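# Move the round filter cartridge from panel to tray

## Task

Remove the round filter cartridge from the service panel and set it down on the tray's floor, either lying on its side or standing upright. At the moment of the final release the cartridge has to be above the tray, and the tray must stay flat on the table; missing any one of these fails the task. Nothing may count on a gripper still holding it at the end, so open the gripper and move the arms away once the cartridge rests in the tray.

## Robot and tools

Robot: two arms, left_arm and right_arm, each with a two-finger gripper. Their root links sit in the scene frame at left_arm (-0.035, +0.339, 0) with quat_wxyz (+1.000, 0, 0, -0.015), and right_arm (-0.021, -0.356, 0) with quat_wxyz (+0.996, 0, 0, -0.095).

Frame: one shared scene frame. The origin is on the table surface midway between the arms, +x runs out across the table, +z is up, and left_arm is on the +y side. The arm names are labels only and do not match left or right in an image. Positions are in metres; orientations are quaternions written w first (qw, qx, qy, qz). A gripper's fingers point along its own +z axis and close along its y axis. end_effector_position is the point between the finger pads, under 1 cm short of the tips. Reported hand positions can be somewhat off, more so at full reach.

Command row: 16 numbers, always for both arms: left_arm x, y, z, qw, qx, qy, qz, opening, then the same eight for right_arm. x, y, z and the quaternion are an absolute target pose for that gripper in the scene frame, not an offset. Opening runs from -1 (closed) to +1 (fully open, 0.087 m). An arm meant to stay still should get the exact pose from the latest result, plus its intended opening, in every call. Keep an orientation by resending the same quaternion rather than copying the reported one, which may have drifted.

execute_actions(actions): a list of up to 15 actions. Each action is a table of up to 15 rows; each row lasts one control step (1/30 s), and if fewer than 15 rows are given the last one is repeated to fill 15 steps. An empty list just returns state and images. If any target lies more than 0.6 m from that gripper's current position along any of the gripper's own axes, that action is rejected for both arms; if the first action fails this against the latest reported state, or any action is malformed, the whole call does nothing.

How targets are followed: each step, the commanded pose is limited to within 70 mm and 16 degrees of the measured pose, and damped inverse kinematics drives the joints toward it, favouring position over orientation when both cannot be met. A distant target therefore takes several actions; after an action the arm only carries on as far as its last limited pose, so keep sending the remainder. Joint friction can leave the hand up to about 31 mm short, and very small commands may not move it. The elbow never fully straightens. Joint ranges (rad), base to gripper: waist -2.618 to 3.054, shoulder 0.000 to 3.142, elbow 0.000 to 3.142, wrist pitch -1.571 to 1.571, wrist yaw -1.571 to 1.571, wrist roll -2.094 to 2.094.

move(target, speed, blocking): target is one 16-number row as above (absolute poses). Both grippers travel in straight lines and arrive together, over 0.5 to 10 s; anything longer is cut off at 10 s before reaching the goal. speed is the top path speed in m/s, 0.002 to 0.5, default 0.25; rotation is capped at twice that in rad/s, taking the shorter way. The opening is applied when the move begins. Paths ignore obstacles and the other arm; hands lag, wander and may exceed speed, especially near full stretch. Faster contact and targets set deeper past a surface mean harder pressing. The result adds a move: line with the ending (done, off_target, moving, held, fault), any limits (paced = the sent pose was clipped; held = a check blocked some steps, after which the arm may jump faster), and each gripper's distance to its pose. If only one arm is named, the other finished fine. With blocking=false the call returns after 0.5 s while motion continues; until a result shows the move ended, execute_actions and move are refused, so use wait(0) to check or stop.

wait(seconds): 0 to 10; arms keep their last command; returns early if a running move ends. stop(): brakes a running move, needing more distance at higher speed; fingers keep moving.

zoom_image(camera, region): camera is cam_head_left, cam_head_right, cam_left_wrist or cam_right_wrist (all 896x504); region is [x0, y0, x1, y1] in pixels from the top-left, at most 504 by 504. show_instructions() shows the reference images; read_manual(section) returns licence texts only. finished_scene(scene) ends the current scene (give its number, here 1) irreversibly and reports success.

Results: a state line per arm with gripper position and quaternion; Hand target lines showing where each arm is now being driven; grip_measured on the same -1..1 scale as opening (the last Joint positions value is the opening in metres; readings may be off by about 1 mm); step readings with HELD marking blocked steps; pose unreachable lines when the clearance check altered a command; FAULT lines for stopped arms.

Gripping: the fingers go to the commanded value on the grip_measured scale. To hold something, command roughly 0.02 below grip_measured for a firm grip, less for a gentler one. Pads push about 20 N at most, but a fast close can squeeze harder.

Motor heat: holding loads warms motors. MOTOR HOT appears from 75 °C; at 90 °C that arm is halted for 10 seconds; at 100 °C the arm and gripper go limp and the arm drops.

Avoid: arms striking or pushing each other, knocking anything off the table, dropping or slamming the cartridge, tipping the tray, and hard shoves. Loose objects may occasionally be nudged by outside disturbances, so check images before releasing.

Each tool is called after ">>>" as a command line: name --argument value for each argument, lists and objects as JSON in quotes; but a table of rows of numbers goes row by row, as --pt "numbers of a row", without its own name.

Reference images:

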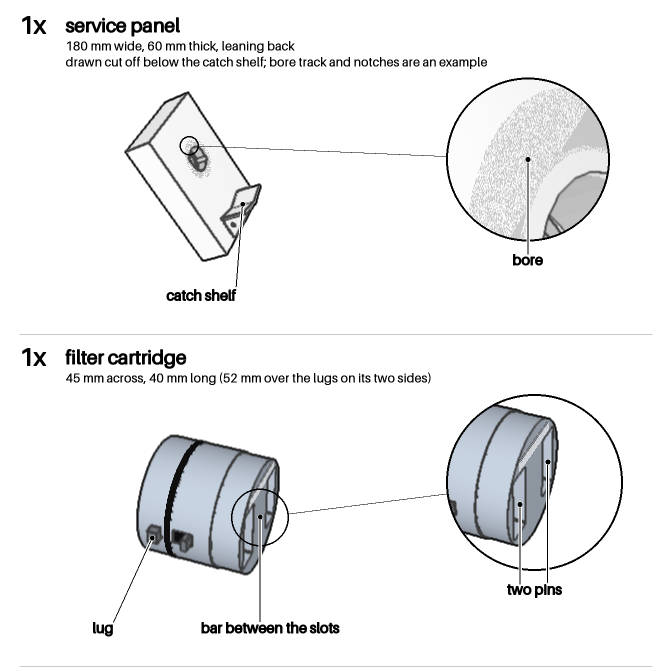

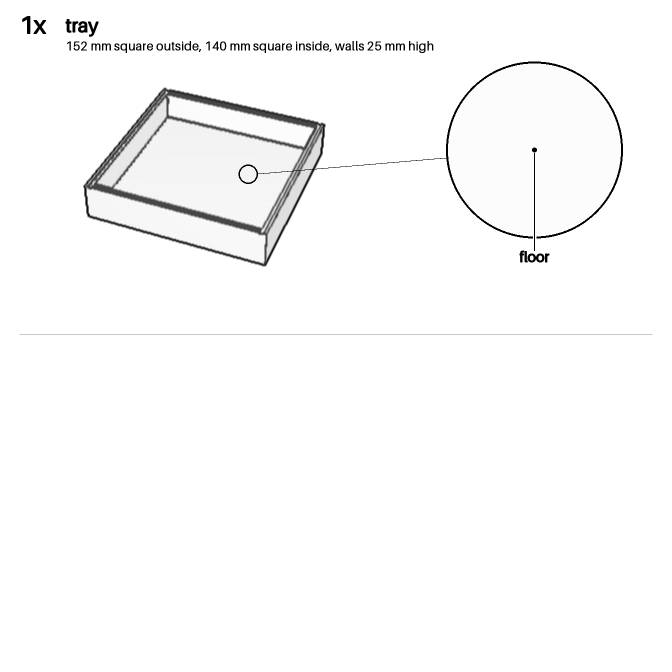

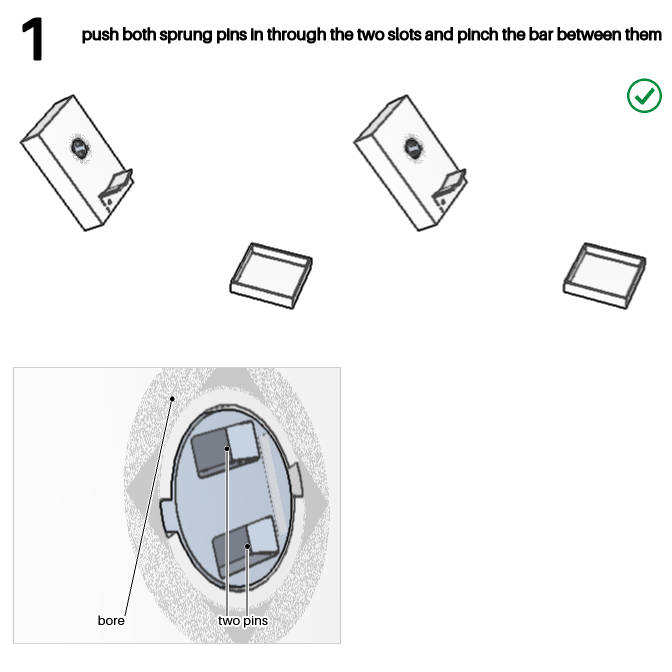

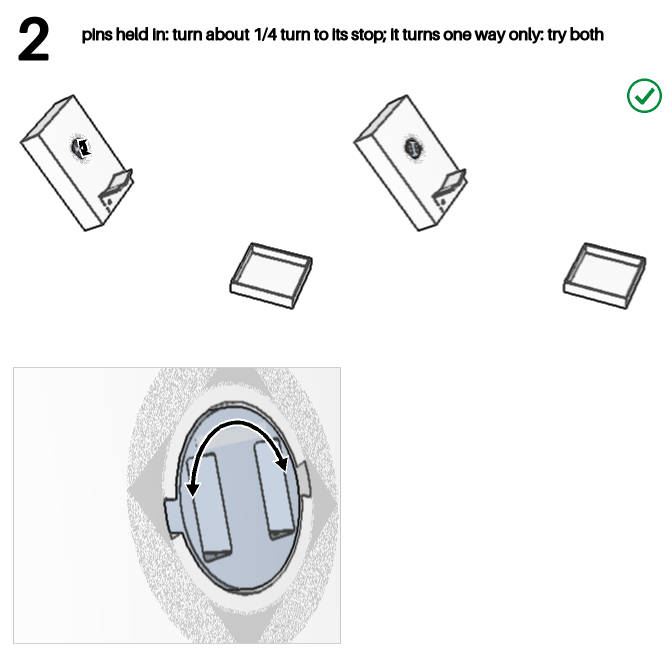

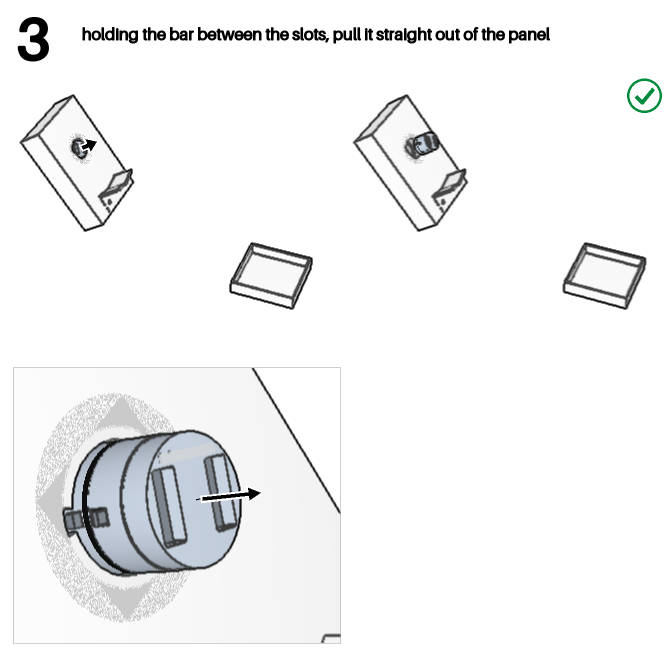

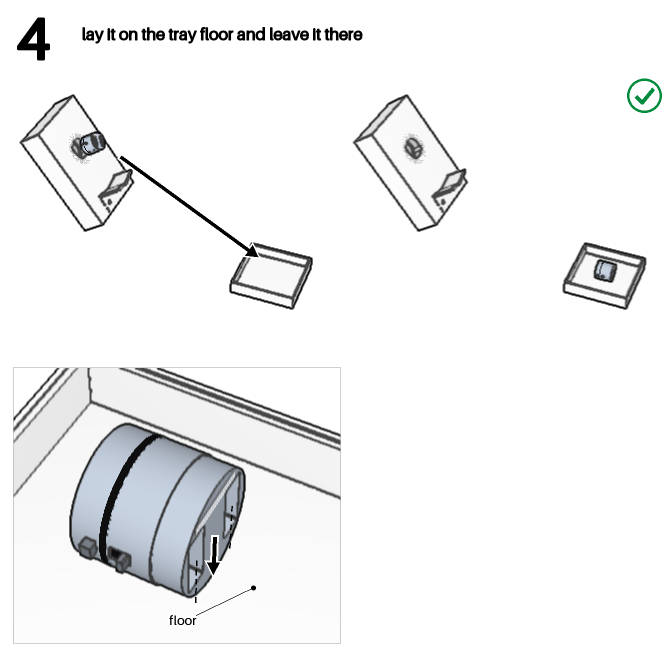

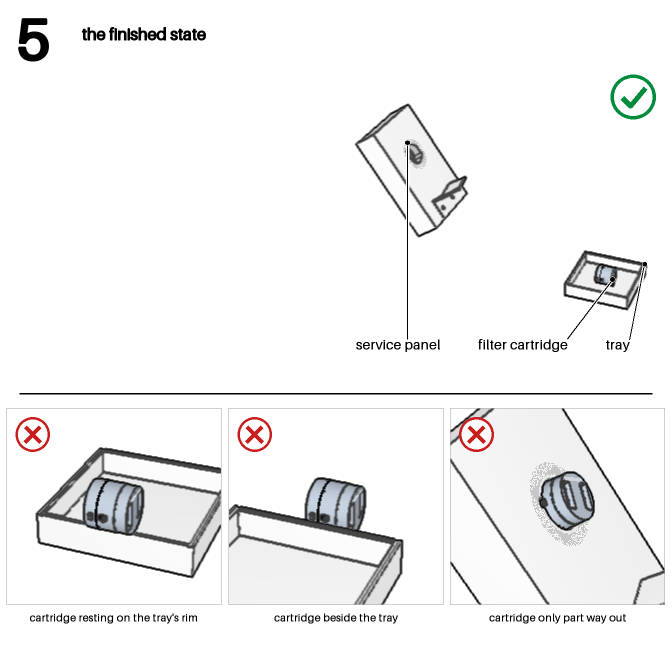

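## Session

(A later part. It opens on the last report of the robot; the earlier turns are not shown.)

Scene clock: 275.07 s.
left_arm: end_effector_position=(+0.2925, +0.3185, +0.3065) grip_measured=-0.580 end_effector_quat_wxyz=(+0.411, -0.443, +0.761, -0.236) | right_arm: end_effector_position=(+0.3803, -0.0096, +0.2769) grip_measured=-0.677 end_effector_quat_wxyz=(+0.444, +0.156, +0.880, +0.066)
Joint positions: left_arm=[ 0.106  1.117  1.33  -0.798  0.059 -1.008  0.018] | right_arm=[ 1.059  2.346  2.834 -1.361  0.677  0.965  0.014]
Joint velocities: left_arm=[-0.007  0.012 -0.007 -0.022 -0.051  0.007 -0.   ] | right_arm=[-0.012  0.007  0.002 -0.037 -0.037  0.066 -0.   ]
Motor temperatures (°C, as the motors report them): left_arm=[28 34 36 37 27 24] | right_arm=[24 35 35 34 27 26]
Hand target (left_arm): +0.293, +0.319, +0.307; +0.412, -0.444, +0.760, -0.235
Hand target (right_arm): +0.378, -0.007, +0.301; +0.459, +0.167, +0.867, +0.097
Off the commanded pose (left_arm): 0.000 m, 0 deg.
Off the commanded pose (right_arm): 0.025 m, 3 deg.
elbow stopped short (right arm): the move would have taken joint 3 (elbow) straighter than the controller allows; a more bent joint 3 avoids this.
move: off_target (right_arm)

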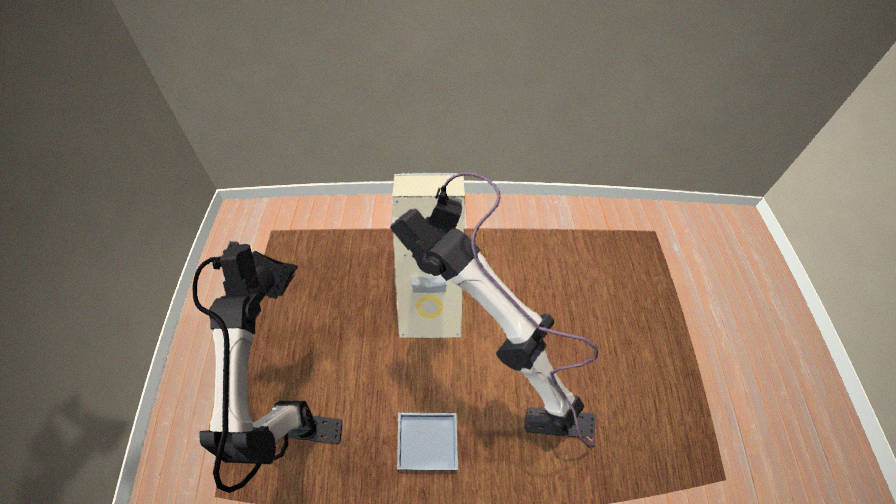

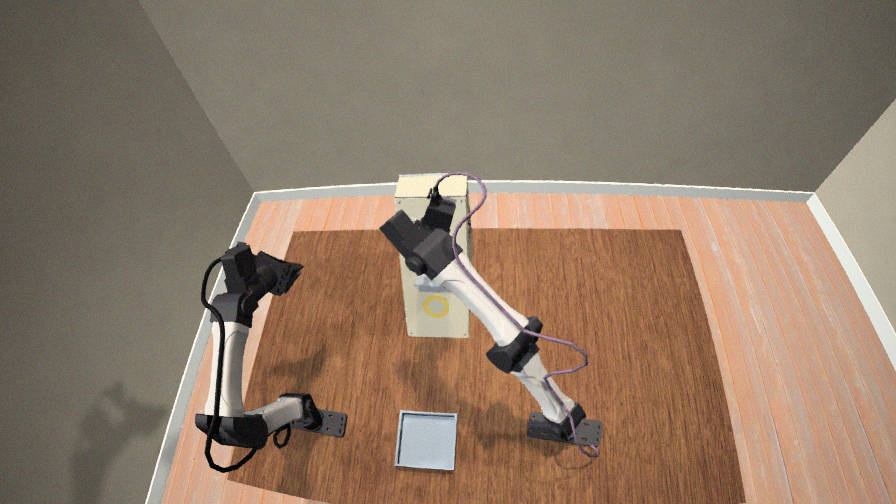

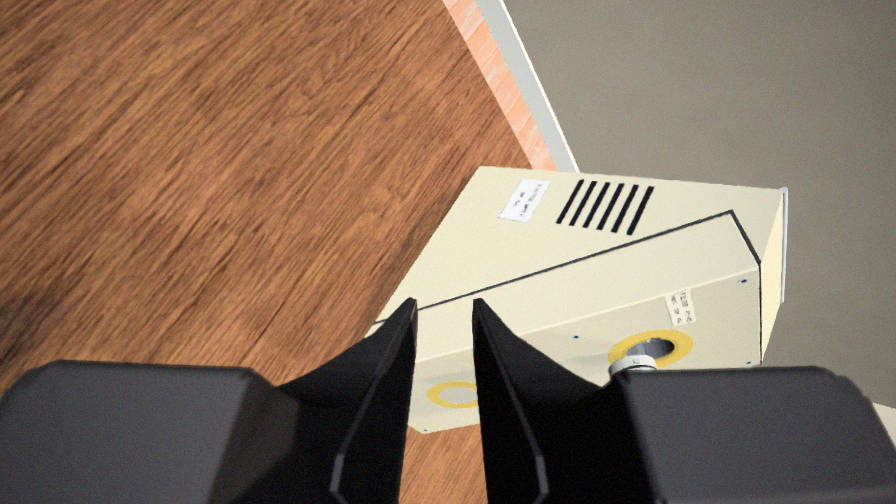

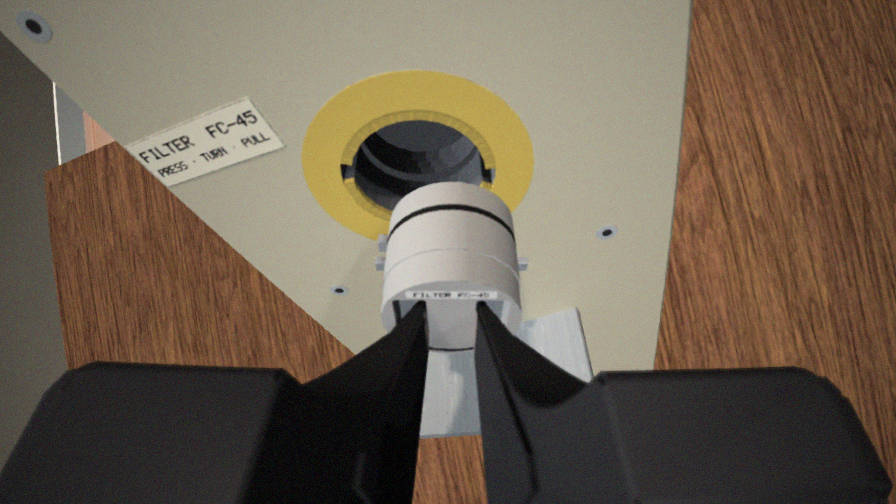

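>>> move --target '[0.2927,0.3189,0.3065,0.412,-0.444,0.76,-0.235,-0.58,0.2,-0.05,0.26,0.25,-0.12,0.96,0.0,-0.70]' --speed 0.2

>>> move --target '[0.2927,0.3189,0.3065,0.412,-0.444,0.76,-0.235,-0.58,-0.03,-0.01,0.13,0,-0.5,0.866,0,-0.70]' --speed 0.2

Scene clock: 282.33 s.
left_arm: end_effector_position=(+0.2925, +0.3185, +0.3065) grip_measured=-0.580 end_effector_quat_wxyz=(+0.411, -0.443, +0.761, -0.236) | right_arm: end_effector_position=(+0.2065, -0.0426, +0.2546) grip_measured=-0.677 end_effector_quat_wxyz=(+0.260, -0.115, +0.959, +0.011)
Joint positions: left_arm=[ 0.106  1.117  1.33  -0.798  0.059 -1.008  0.018] | right_arm=[ 1.243  1.954  2.294 -1.561  0.402  0.741  0.014]
Joint velocities: left_arm=[-0.007 -0.012 -0.007  0.051 -0.007  0.037 -0.001] | right_arm=[ 0.007 -0.007 -0.012  0.051  0.037 -0.066 -0.001]
Motor temperatures (°C, as the motors report them): left_arm=[28 34 36 38 27 24] | right_arm=[24 37 35 34 27 26]
Hand target (left_arm): +0.293, +0.319, +0.307; +0.412, -0.444, +0.760, -0.235
Hand target (right_arm): +0.201, -0.046, +0.257; +0.258, -0.123, +0.958, +0.012
Off the commanded pose (left_arm): 0.000 m, 0 deg.
Off the commanded pose (right_arm): 0.011 m, 2 deg.
joint sent to its limit (right arm) — the command would take joint 4 (wrist pitch) past its lower limit, so that joint was sent only as far as its limit.
move: off_target (right_arm)

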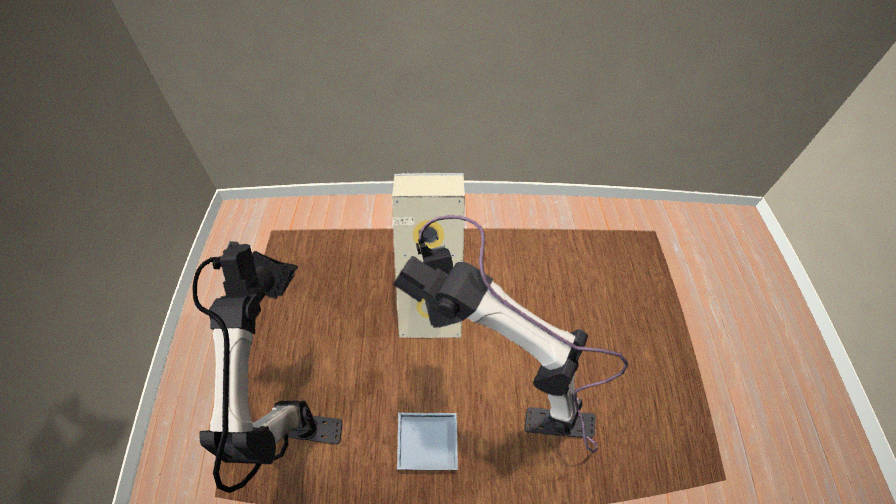

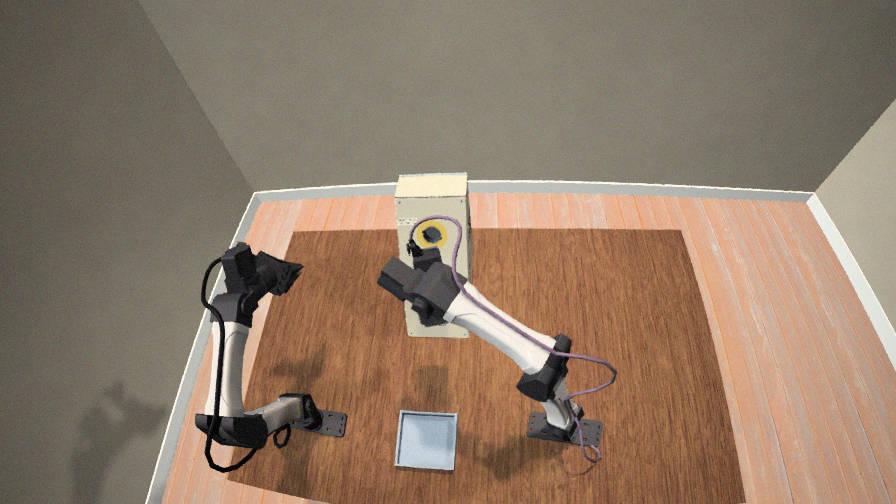

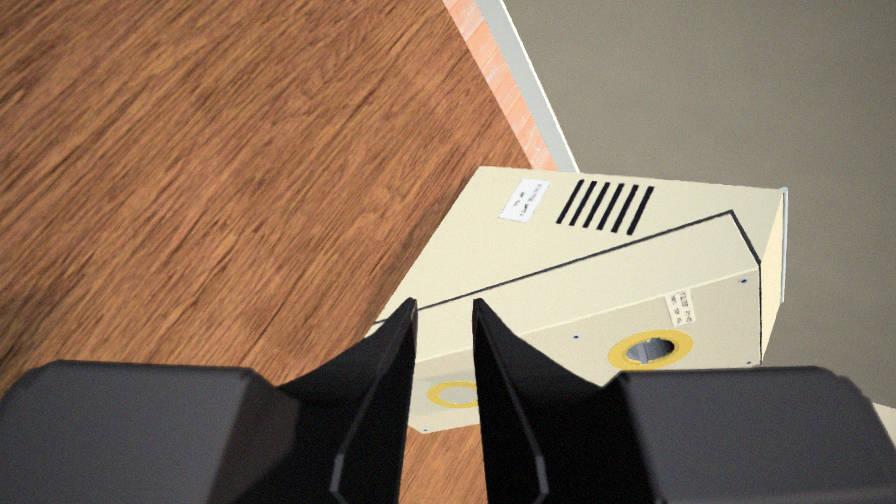

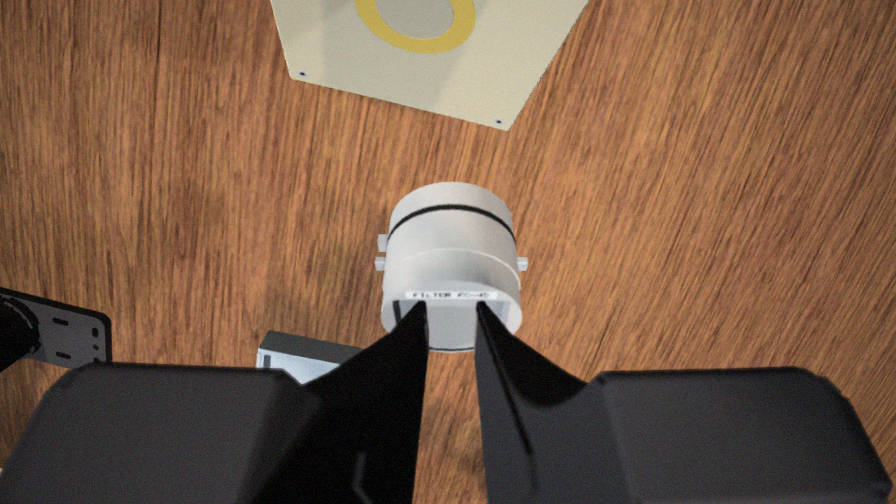

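Scene clock: 285.13 s.
left_arm: end_effector_position=(+0.2925, +0.3185, +0.3065) grip_measured=-0.580 end_effector_quat_wxyz=(+0.411, -0.443, +0.761, -0.236) | right_arm: end_effector_position=(-0.0257, -0.0015, +0.1316) grip_measured=-0.677 end_effector_quat_wxyz=(+0.008, -0.496, +0.868, +0.006)
Joint positions: left_arm=[ 0.106  1.117  1.33  -0.798  0.059 -1.008  0.018] | right_arm=[ 1.72   2.026  1.91  -1.436  0.007  0.493  0.014]
Joint velocities: left_arm=[ 0.007  0.002  0.002  0.037  0.125  0.007 -0.001] | right_arm=[ 0.007 -0.012  0.002 -0.081  0.066 -0.051 -0.   ]
Motor temperatures (°C, as the motors report them): left_arm=[28 34 36 38 27 24] | right_arm=[24 37 34 34 27 26]
Hand target (left_arm): +0.293, +0.319, +0.307; +0.412, -0.444, +0.760, -0.235
Hand target (right_arm): -0.030, -0.004, +0.128; -0.002, -0.501, +0.865, +0.005
Off the commanded pose (left_arm): 0.000 m, 0 deg.
Off the commanded pose (right_arm): 0.010 m, 1 deg.
move: done

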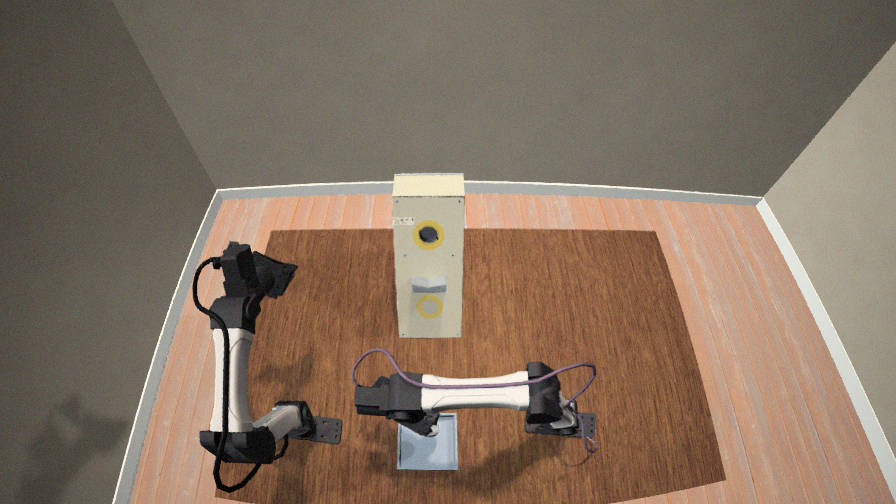

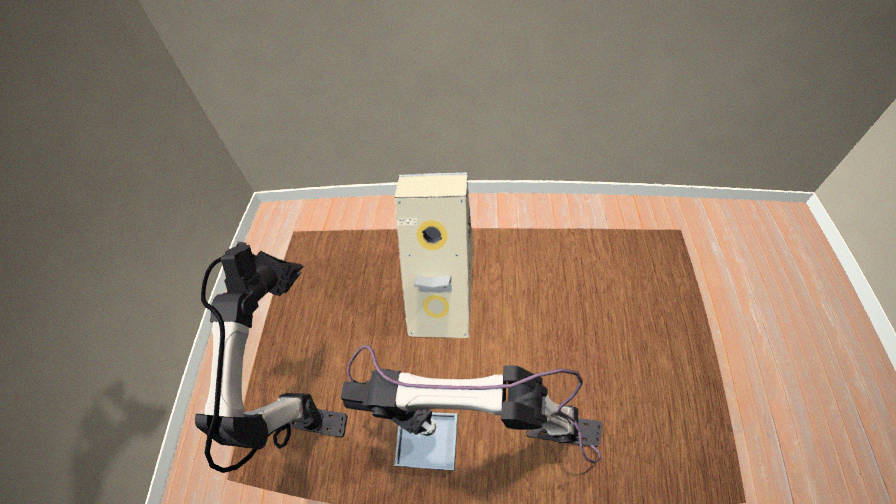

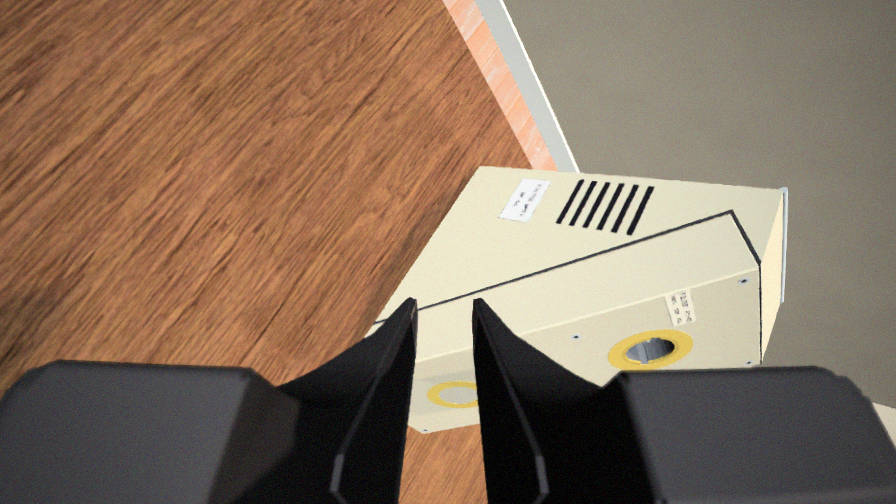

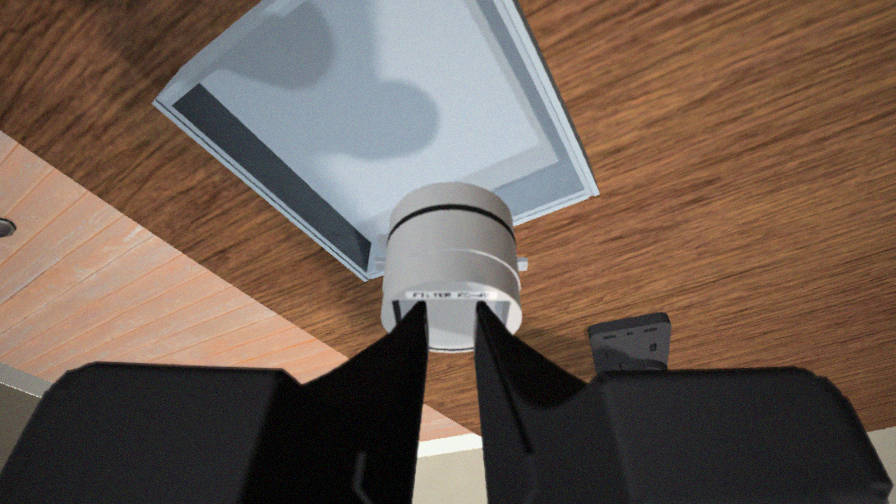

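>>> move --target '[0.2927,0.3189,0.3065,0.412,-0.444,0.76,-0.235,-0.58,-0.058,-0.005,0.052,0,-0.5,0.866,0,-0.70]' --speed 0.08

Scene clock: 291.40 s.
left_arm: end_effector_position=(+0.2925, +0.3185, +0.3065) grip_measured=-0.580 end_effector_quat_wxyz=(+0.411, -0.443, +0.761, -0.236) | right_arm: end_effector_position=(-0.0543, +0.0011, +0.0559) grip_measured=-0.677 end_effector_quat_wxyz=(+0.006, -0.500, +0.866, +0.005)
Joint positions: left_arm=[ 0.106  1.117  1.33  -0.798  0.059 -1.008  0.018] | right_arm=[ 1.793  2.049  1.642 -1.15   0.005  0.557  0.014]
Joint velocities: left_arm=[-0.007 -0.012  0.007  0.007  0.007 -0.022  0.   ] | right_arm=[-0.002 -0.012 -0.007  0.007 -0.007 -0.037  0.001]
Motor temperatures (°C, as the motors report them): left_arm=[28 33 36 38 27 24] | right_arm=[24 37 34 33 27 26]
Hand target (left_arm): +0.293, +0.319, +0.307; +0.412, -0.444, +0.760, -0.235
Hand target (right_arm): -0.058, -0.003, +0.052; -0.001, -0.500, +0.866, +0.001
Off the commanded pose (left_arm): 0.000 m, 0 deg.
Off the commanded pose (right_arm): 0.008 m, 1 deg.
move: done

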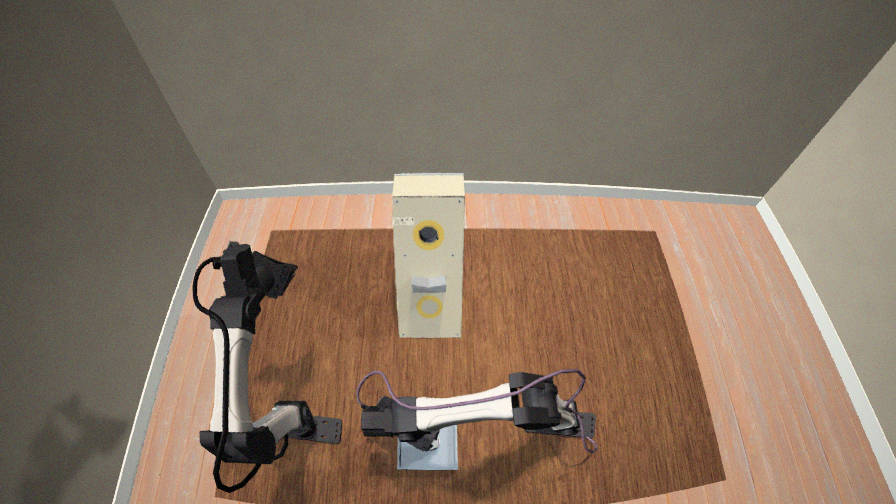

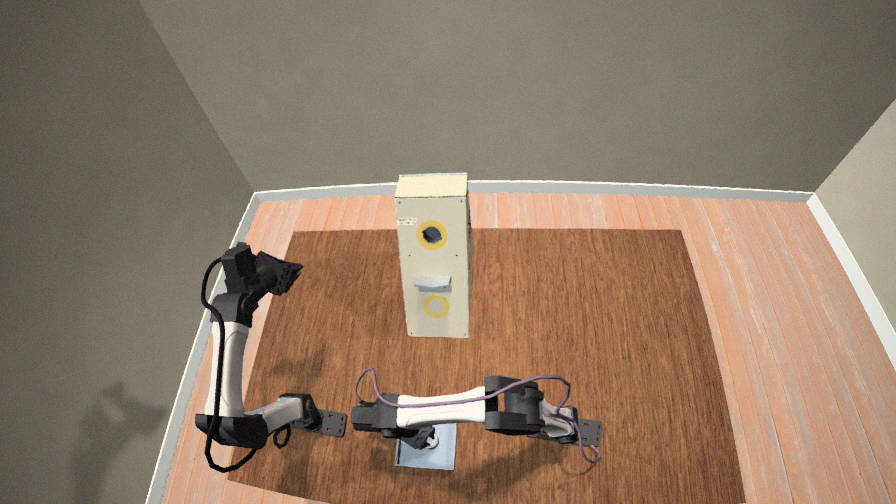

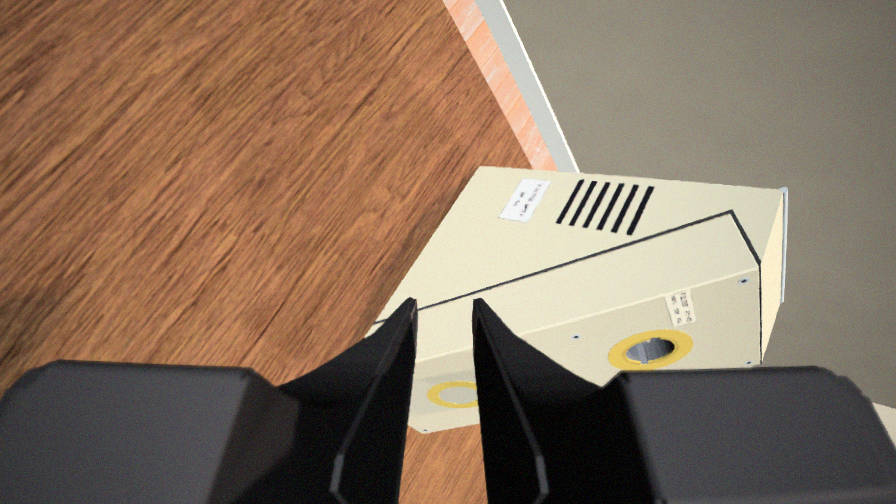

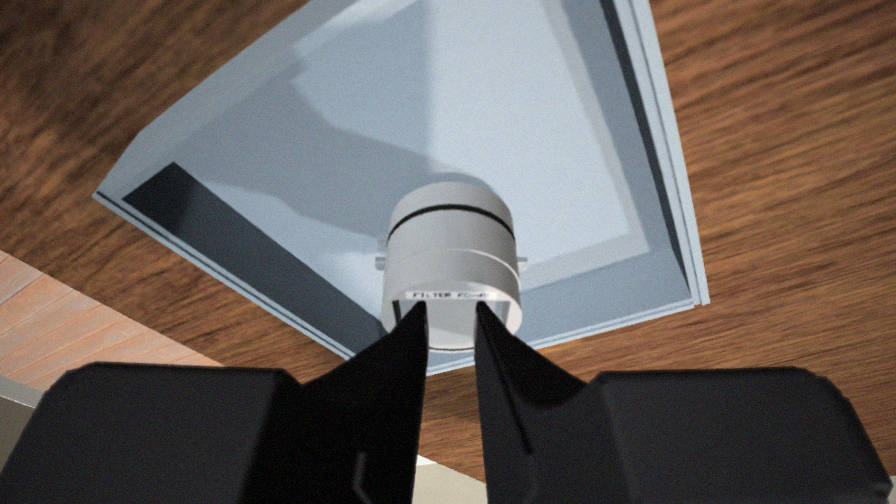

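>>> move --target '[0.2927,0.3189,0.3065,0.412,-0.444,0.76,-0.235,-0.58,-0.056,0.0,0.032,0,-0.5,0.866,0,-0.70]' --speed 0.025

Scene clock: 293.93 s.
left_arm: end_effector_position=(+0.2925, +0.3185, +0.3065) grip_measured=-0.580 end_effector_quat_wxyz=(+0.411, -0.443, +0.761, -0.236) | right_arm: end_effector_position=(-0.0545, +0.0083, +0.0508) grip_measured=-0.677 end_effector_quat_wxyz=(+0.011, -0.499, +0.866, +0.014)
Joint positions: left_arm=[ 0.106  1.117  1.33  -0.798  0.059 -1.008  0.018] | right_arm=[ 1.793  2.059  1.639 -1.116  0.005  0.558  0.014]
Joint velocities: left_arm=[-0.012 -0.007 -0.007 -0.051  0.022 -0.037  0.   ] | right_arm=[-0.002  0.007  0.002 -0.022  0.007  0.037  0.001]
Motor temperatures (°C, as the motors report them): left_arm=[28 33 36 38 27 24] | right_arm=[24 37 34 33 27 26]
Hand target (left_arm): +0.293, +0.319, +0.307; +0.412, -0.444, +0.760, -0.235
Hand target (right_arm): -0.056, -0.000, +0.033; -0.000, -0.500, +0.866, -0.001
Off the commanded pose (left_arm): 0.000 m, 0 deg.
Off the commanded pose (right_arm): 0.021 m, 2 deg.
move: off_target (right_arm)

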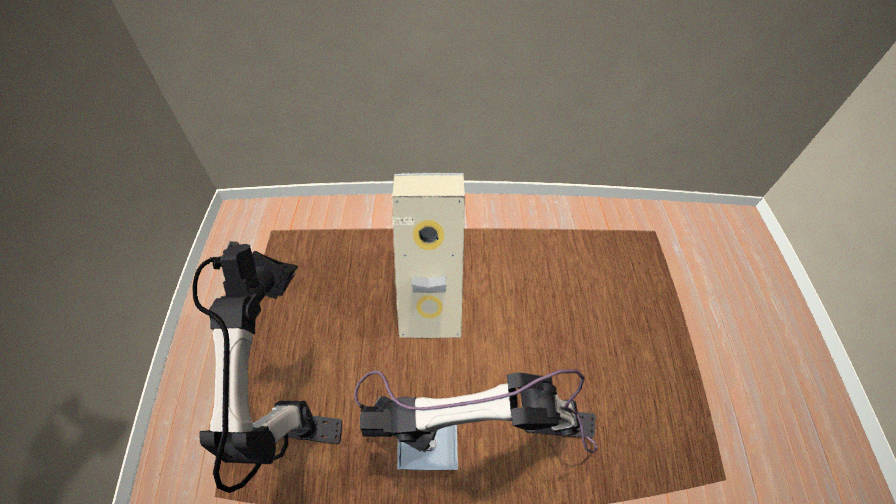

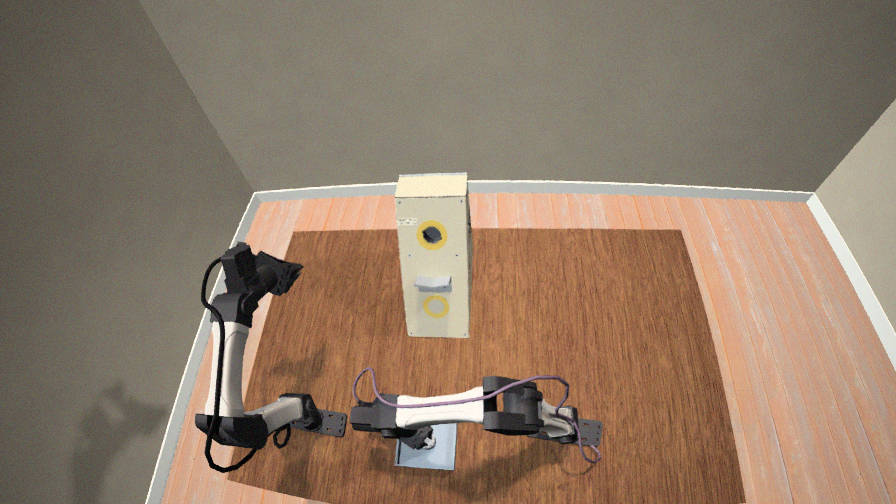

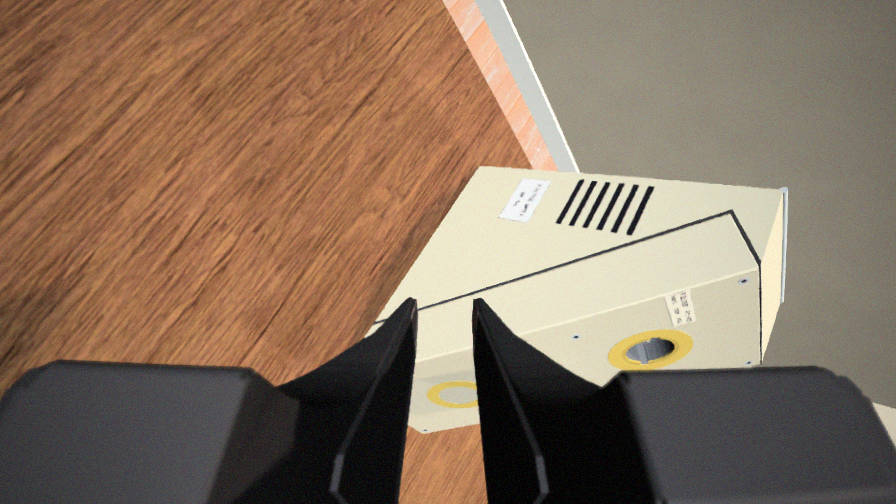

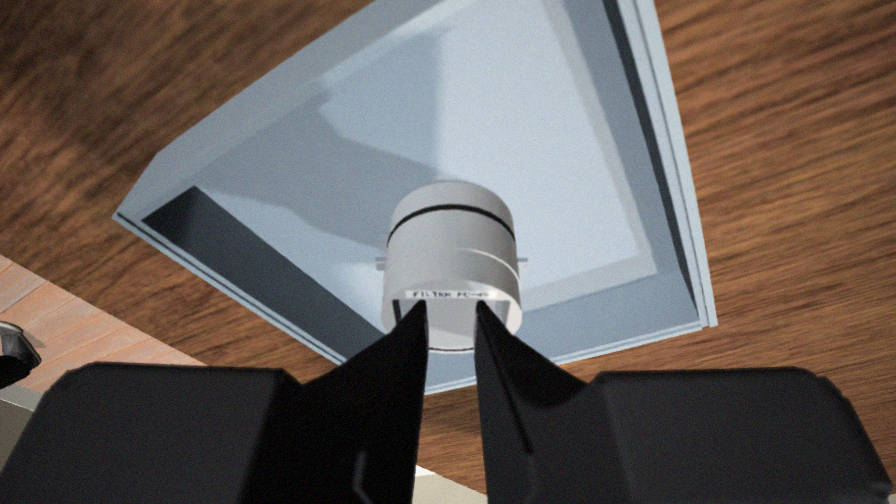

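>>> move --target '[0.2927,0.3189,0.3065,0.412,-0.444,0.76,-0.235,-0.58,-0.055,0.004,0.02,0,-0.5,0.866,0,-0.70]' --speed 0.04

Scene clock: 296.47 s.
left_arm: end_effector_position=(+0.2925, +0.3185, +0.3065) grip_measured=-0.580 end_effector_quat_wxyz=(+0.411, -0.443, +0.761, -0.236) | right_arm: end_effector_position=(-0.0545, +0.0090, +0.0502) grip_measured=-0.677 end_effector_quat_wxyz=(+0.011, -0.500, +0.866, +0.016)
Joint positions: left_arm=[ 0.106  1.117  1.33  -0.798  0.059 -1.008  0.018] | right_arm=[ 1.793  2.059  1.637 -1.11   0.005  0.557  0.014]
Joint velocities: left_arm=[ 0.022  0.012  0.022 -0.022  0.022 -0.022  0.   ] | right_arm=[-0.002 -0.017 -0.002 -0.022 -0.051  0.022 -0.001]
Motor temperatures (°C, as the motors report them): left_arm=[28 33 36 38 27 24] | right_arm=[24 37 33 33 27 26]
Hand target (left_arm): +0.293, +0.319, +0.307; +0.412, -0.444, +0.760, -0.235
Hand target (right_arm): -0.055, +0.003, +0.021; -0.000, -0.500, +0.866, -0.001
Off the commanded pose (left_arm): 0.000 m, 0 deg.
Off the commanded pose (right_arm): 0.031 m, 2 deg.
move: off_target (right_arm)

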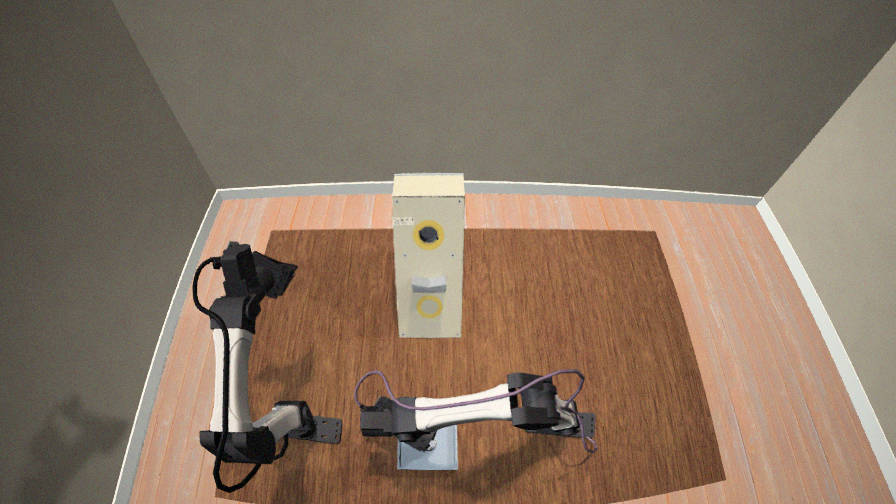

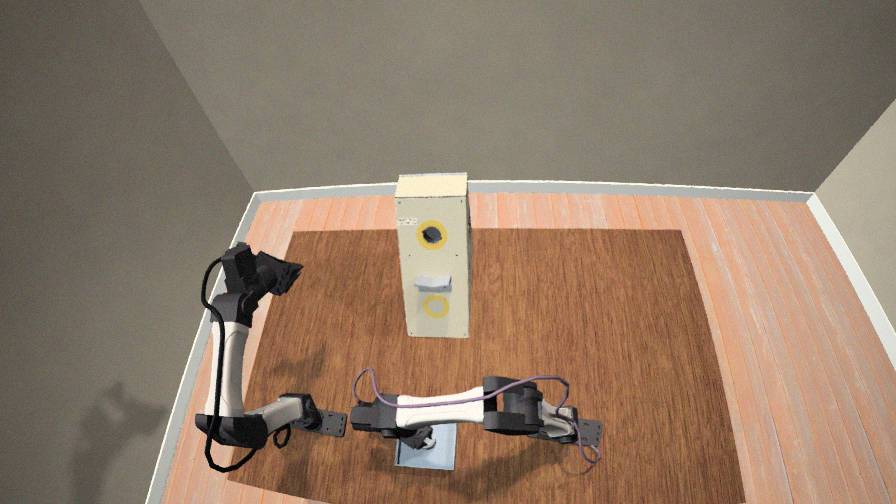

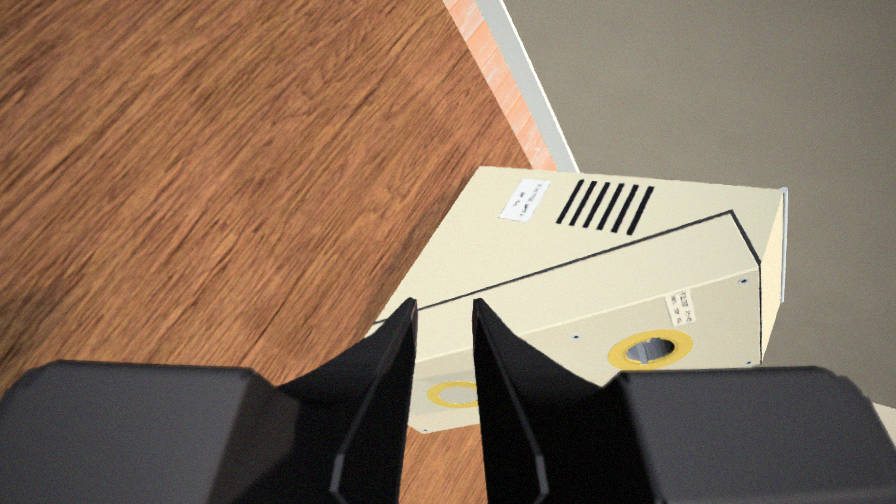

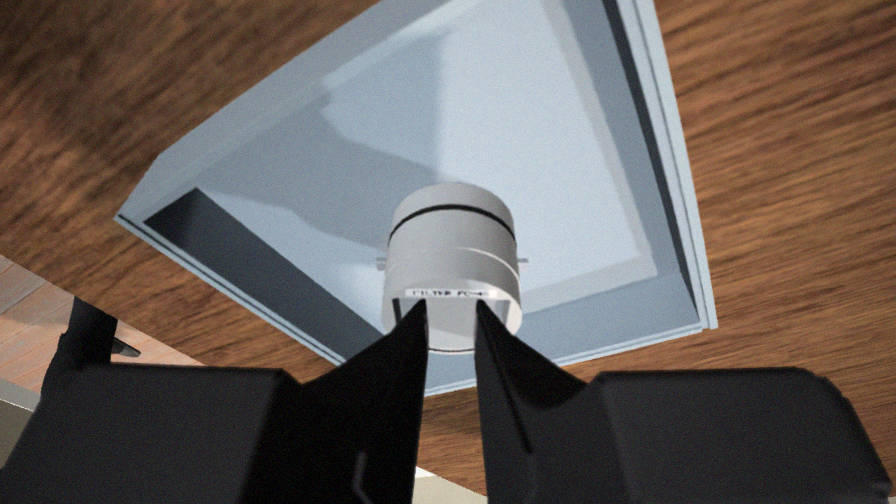

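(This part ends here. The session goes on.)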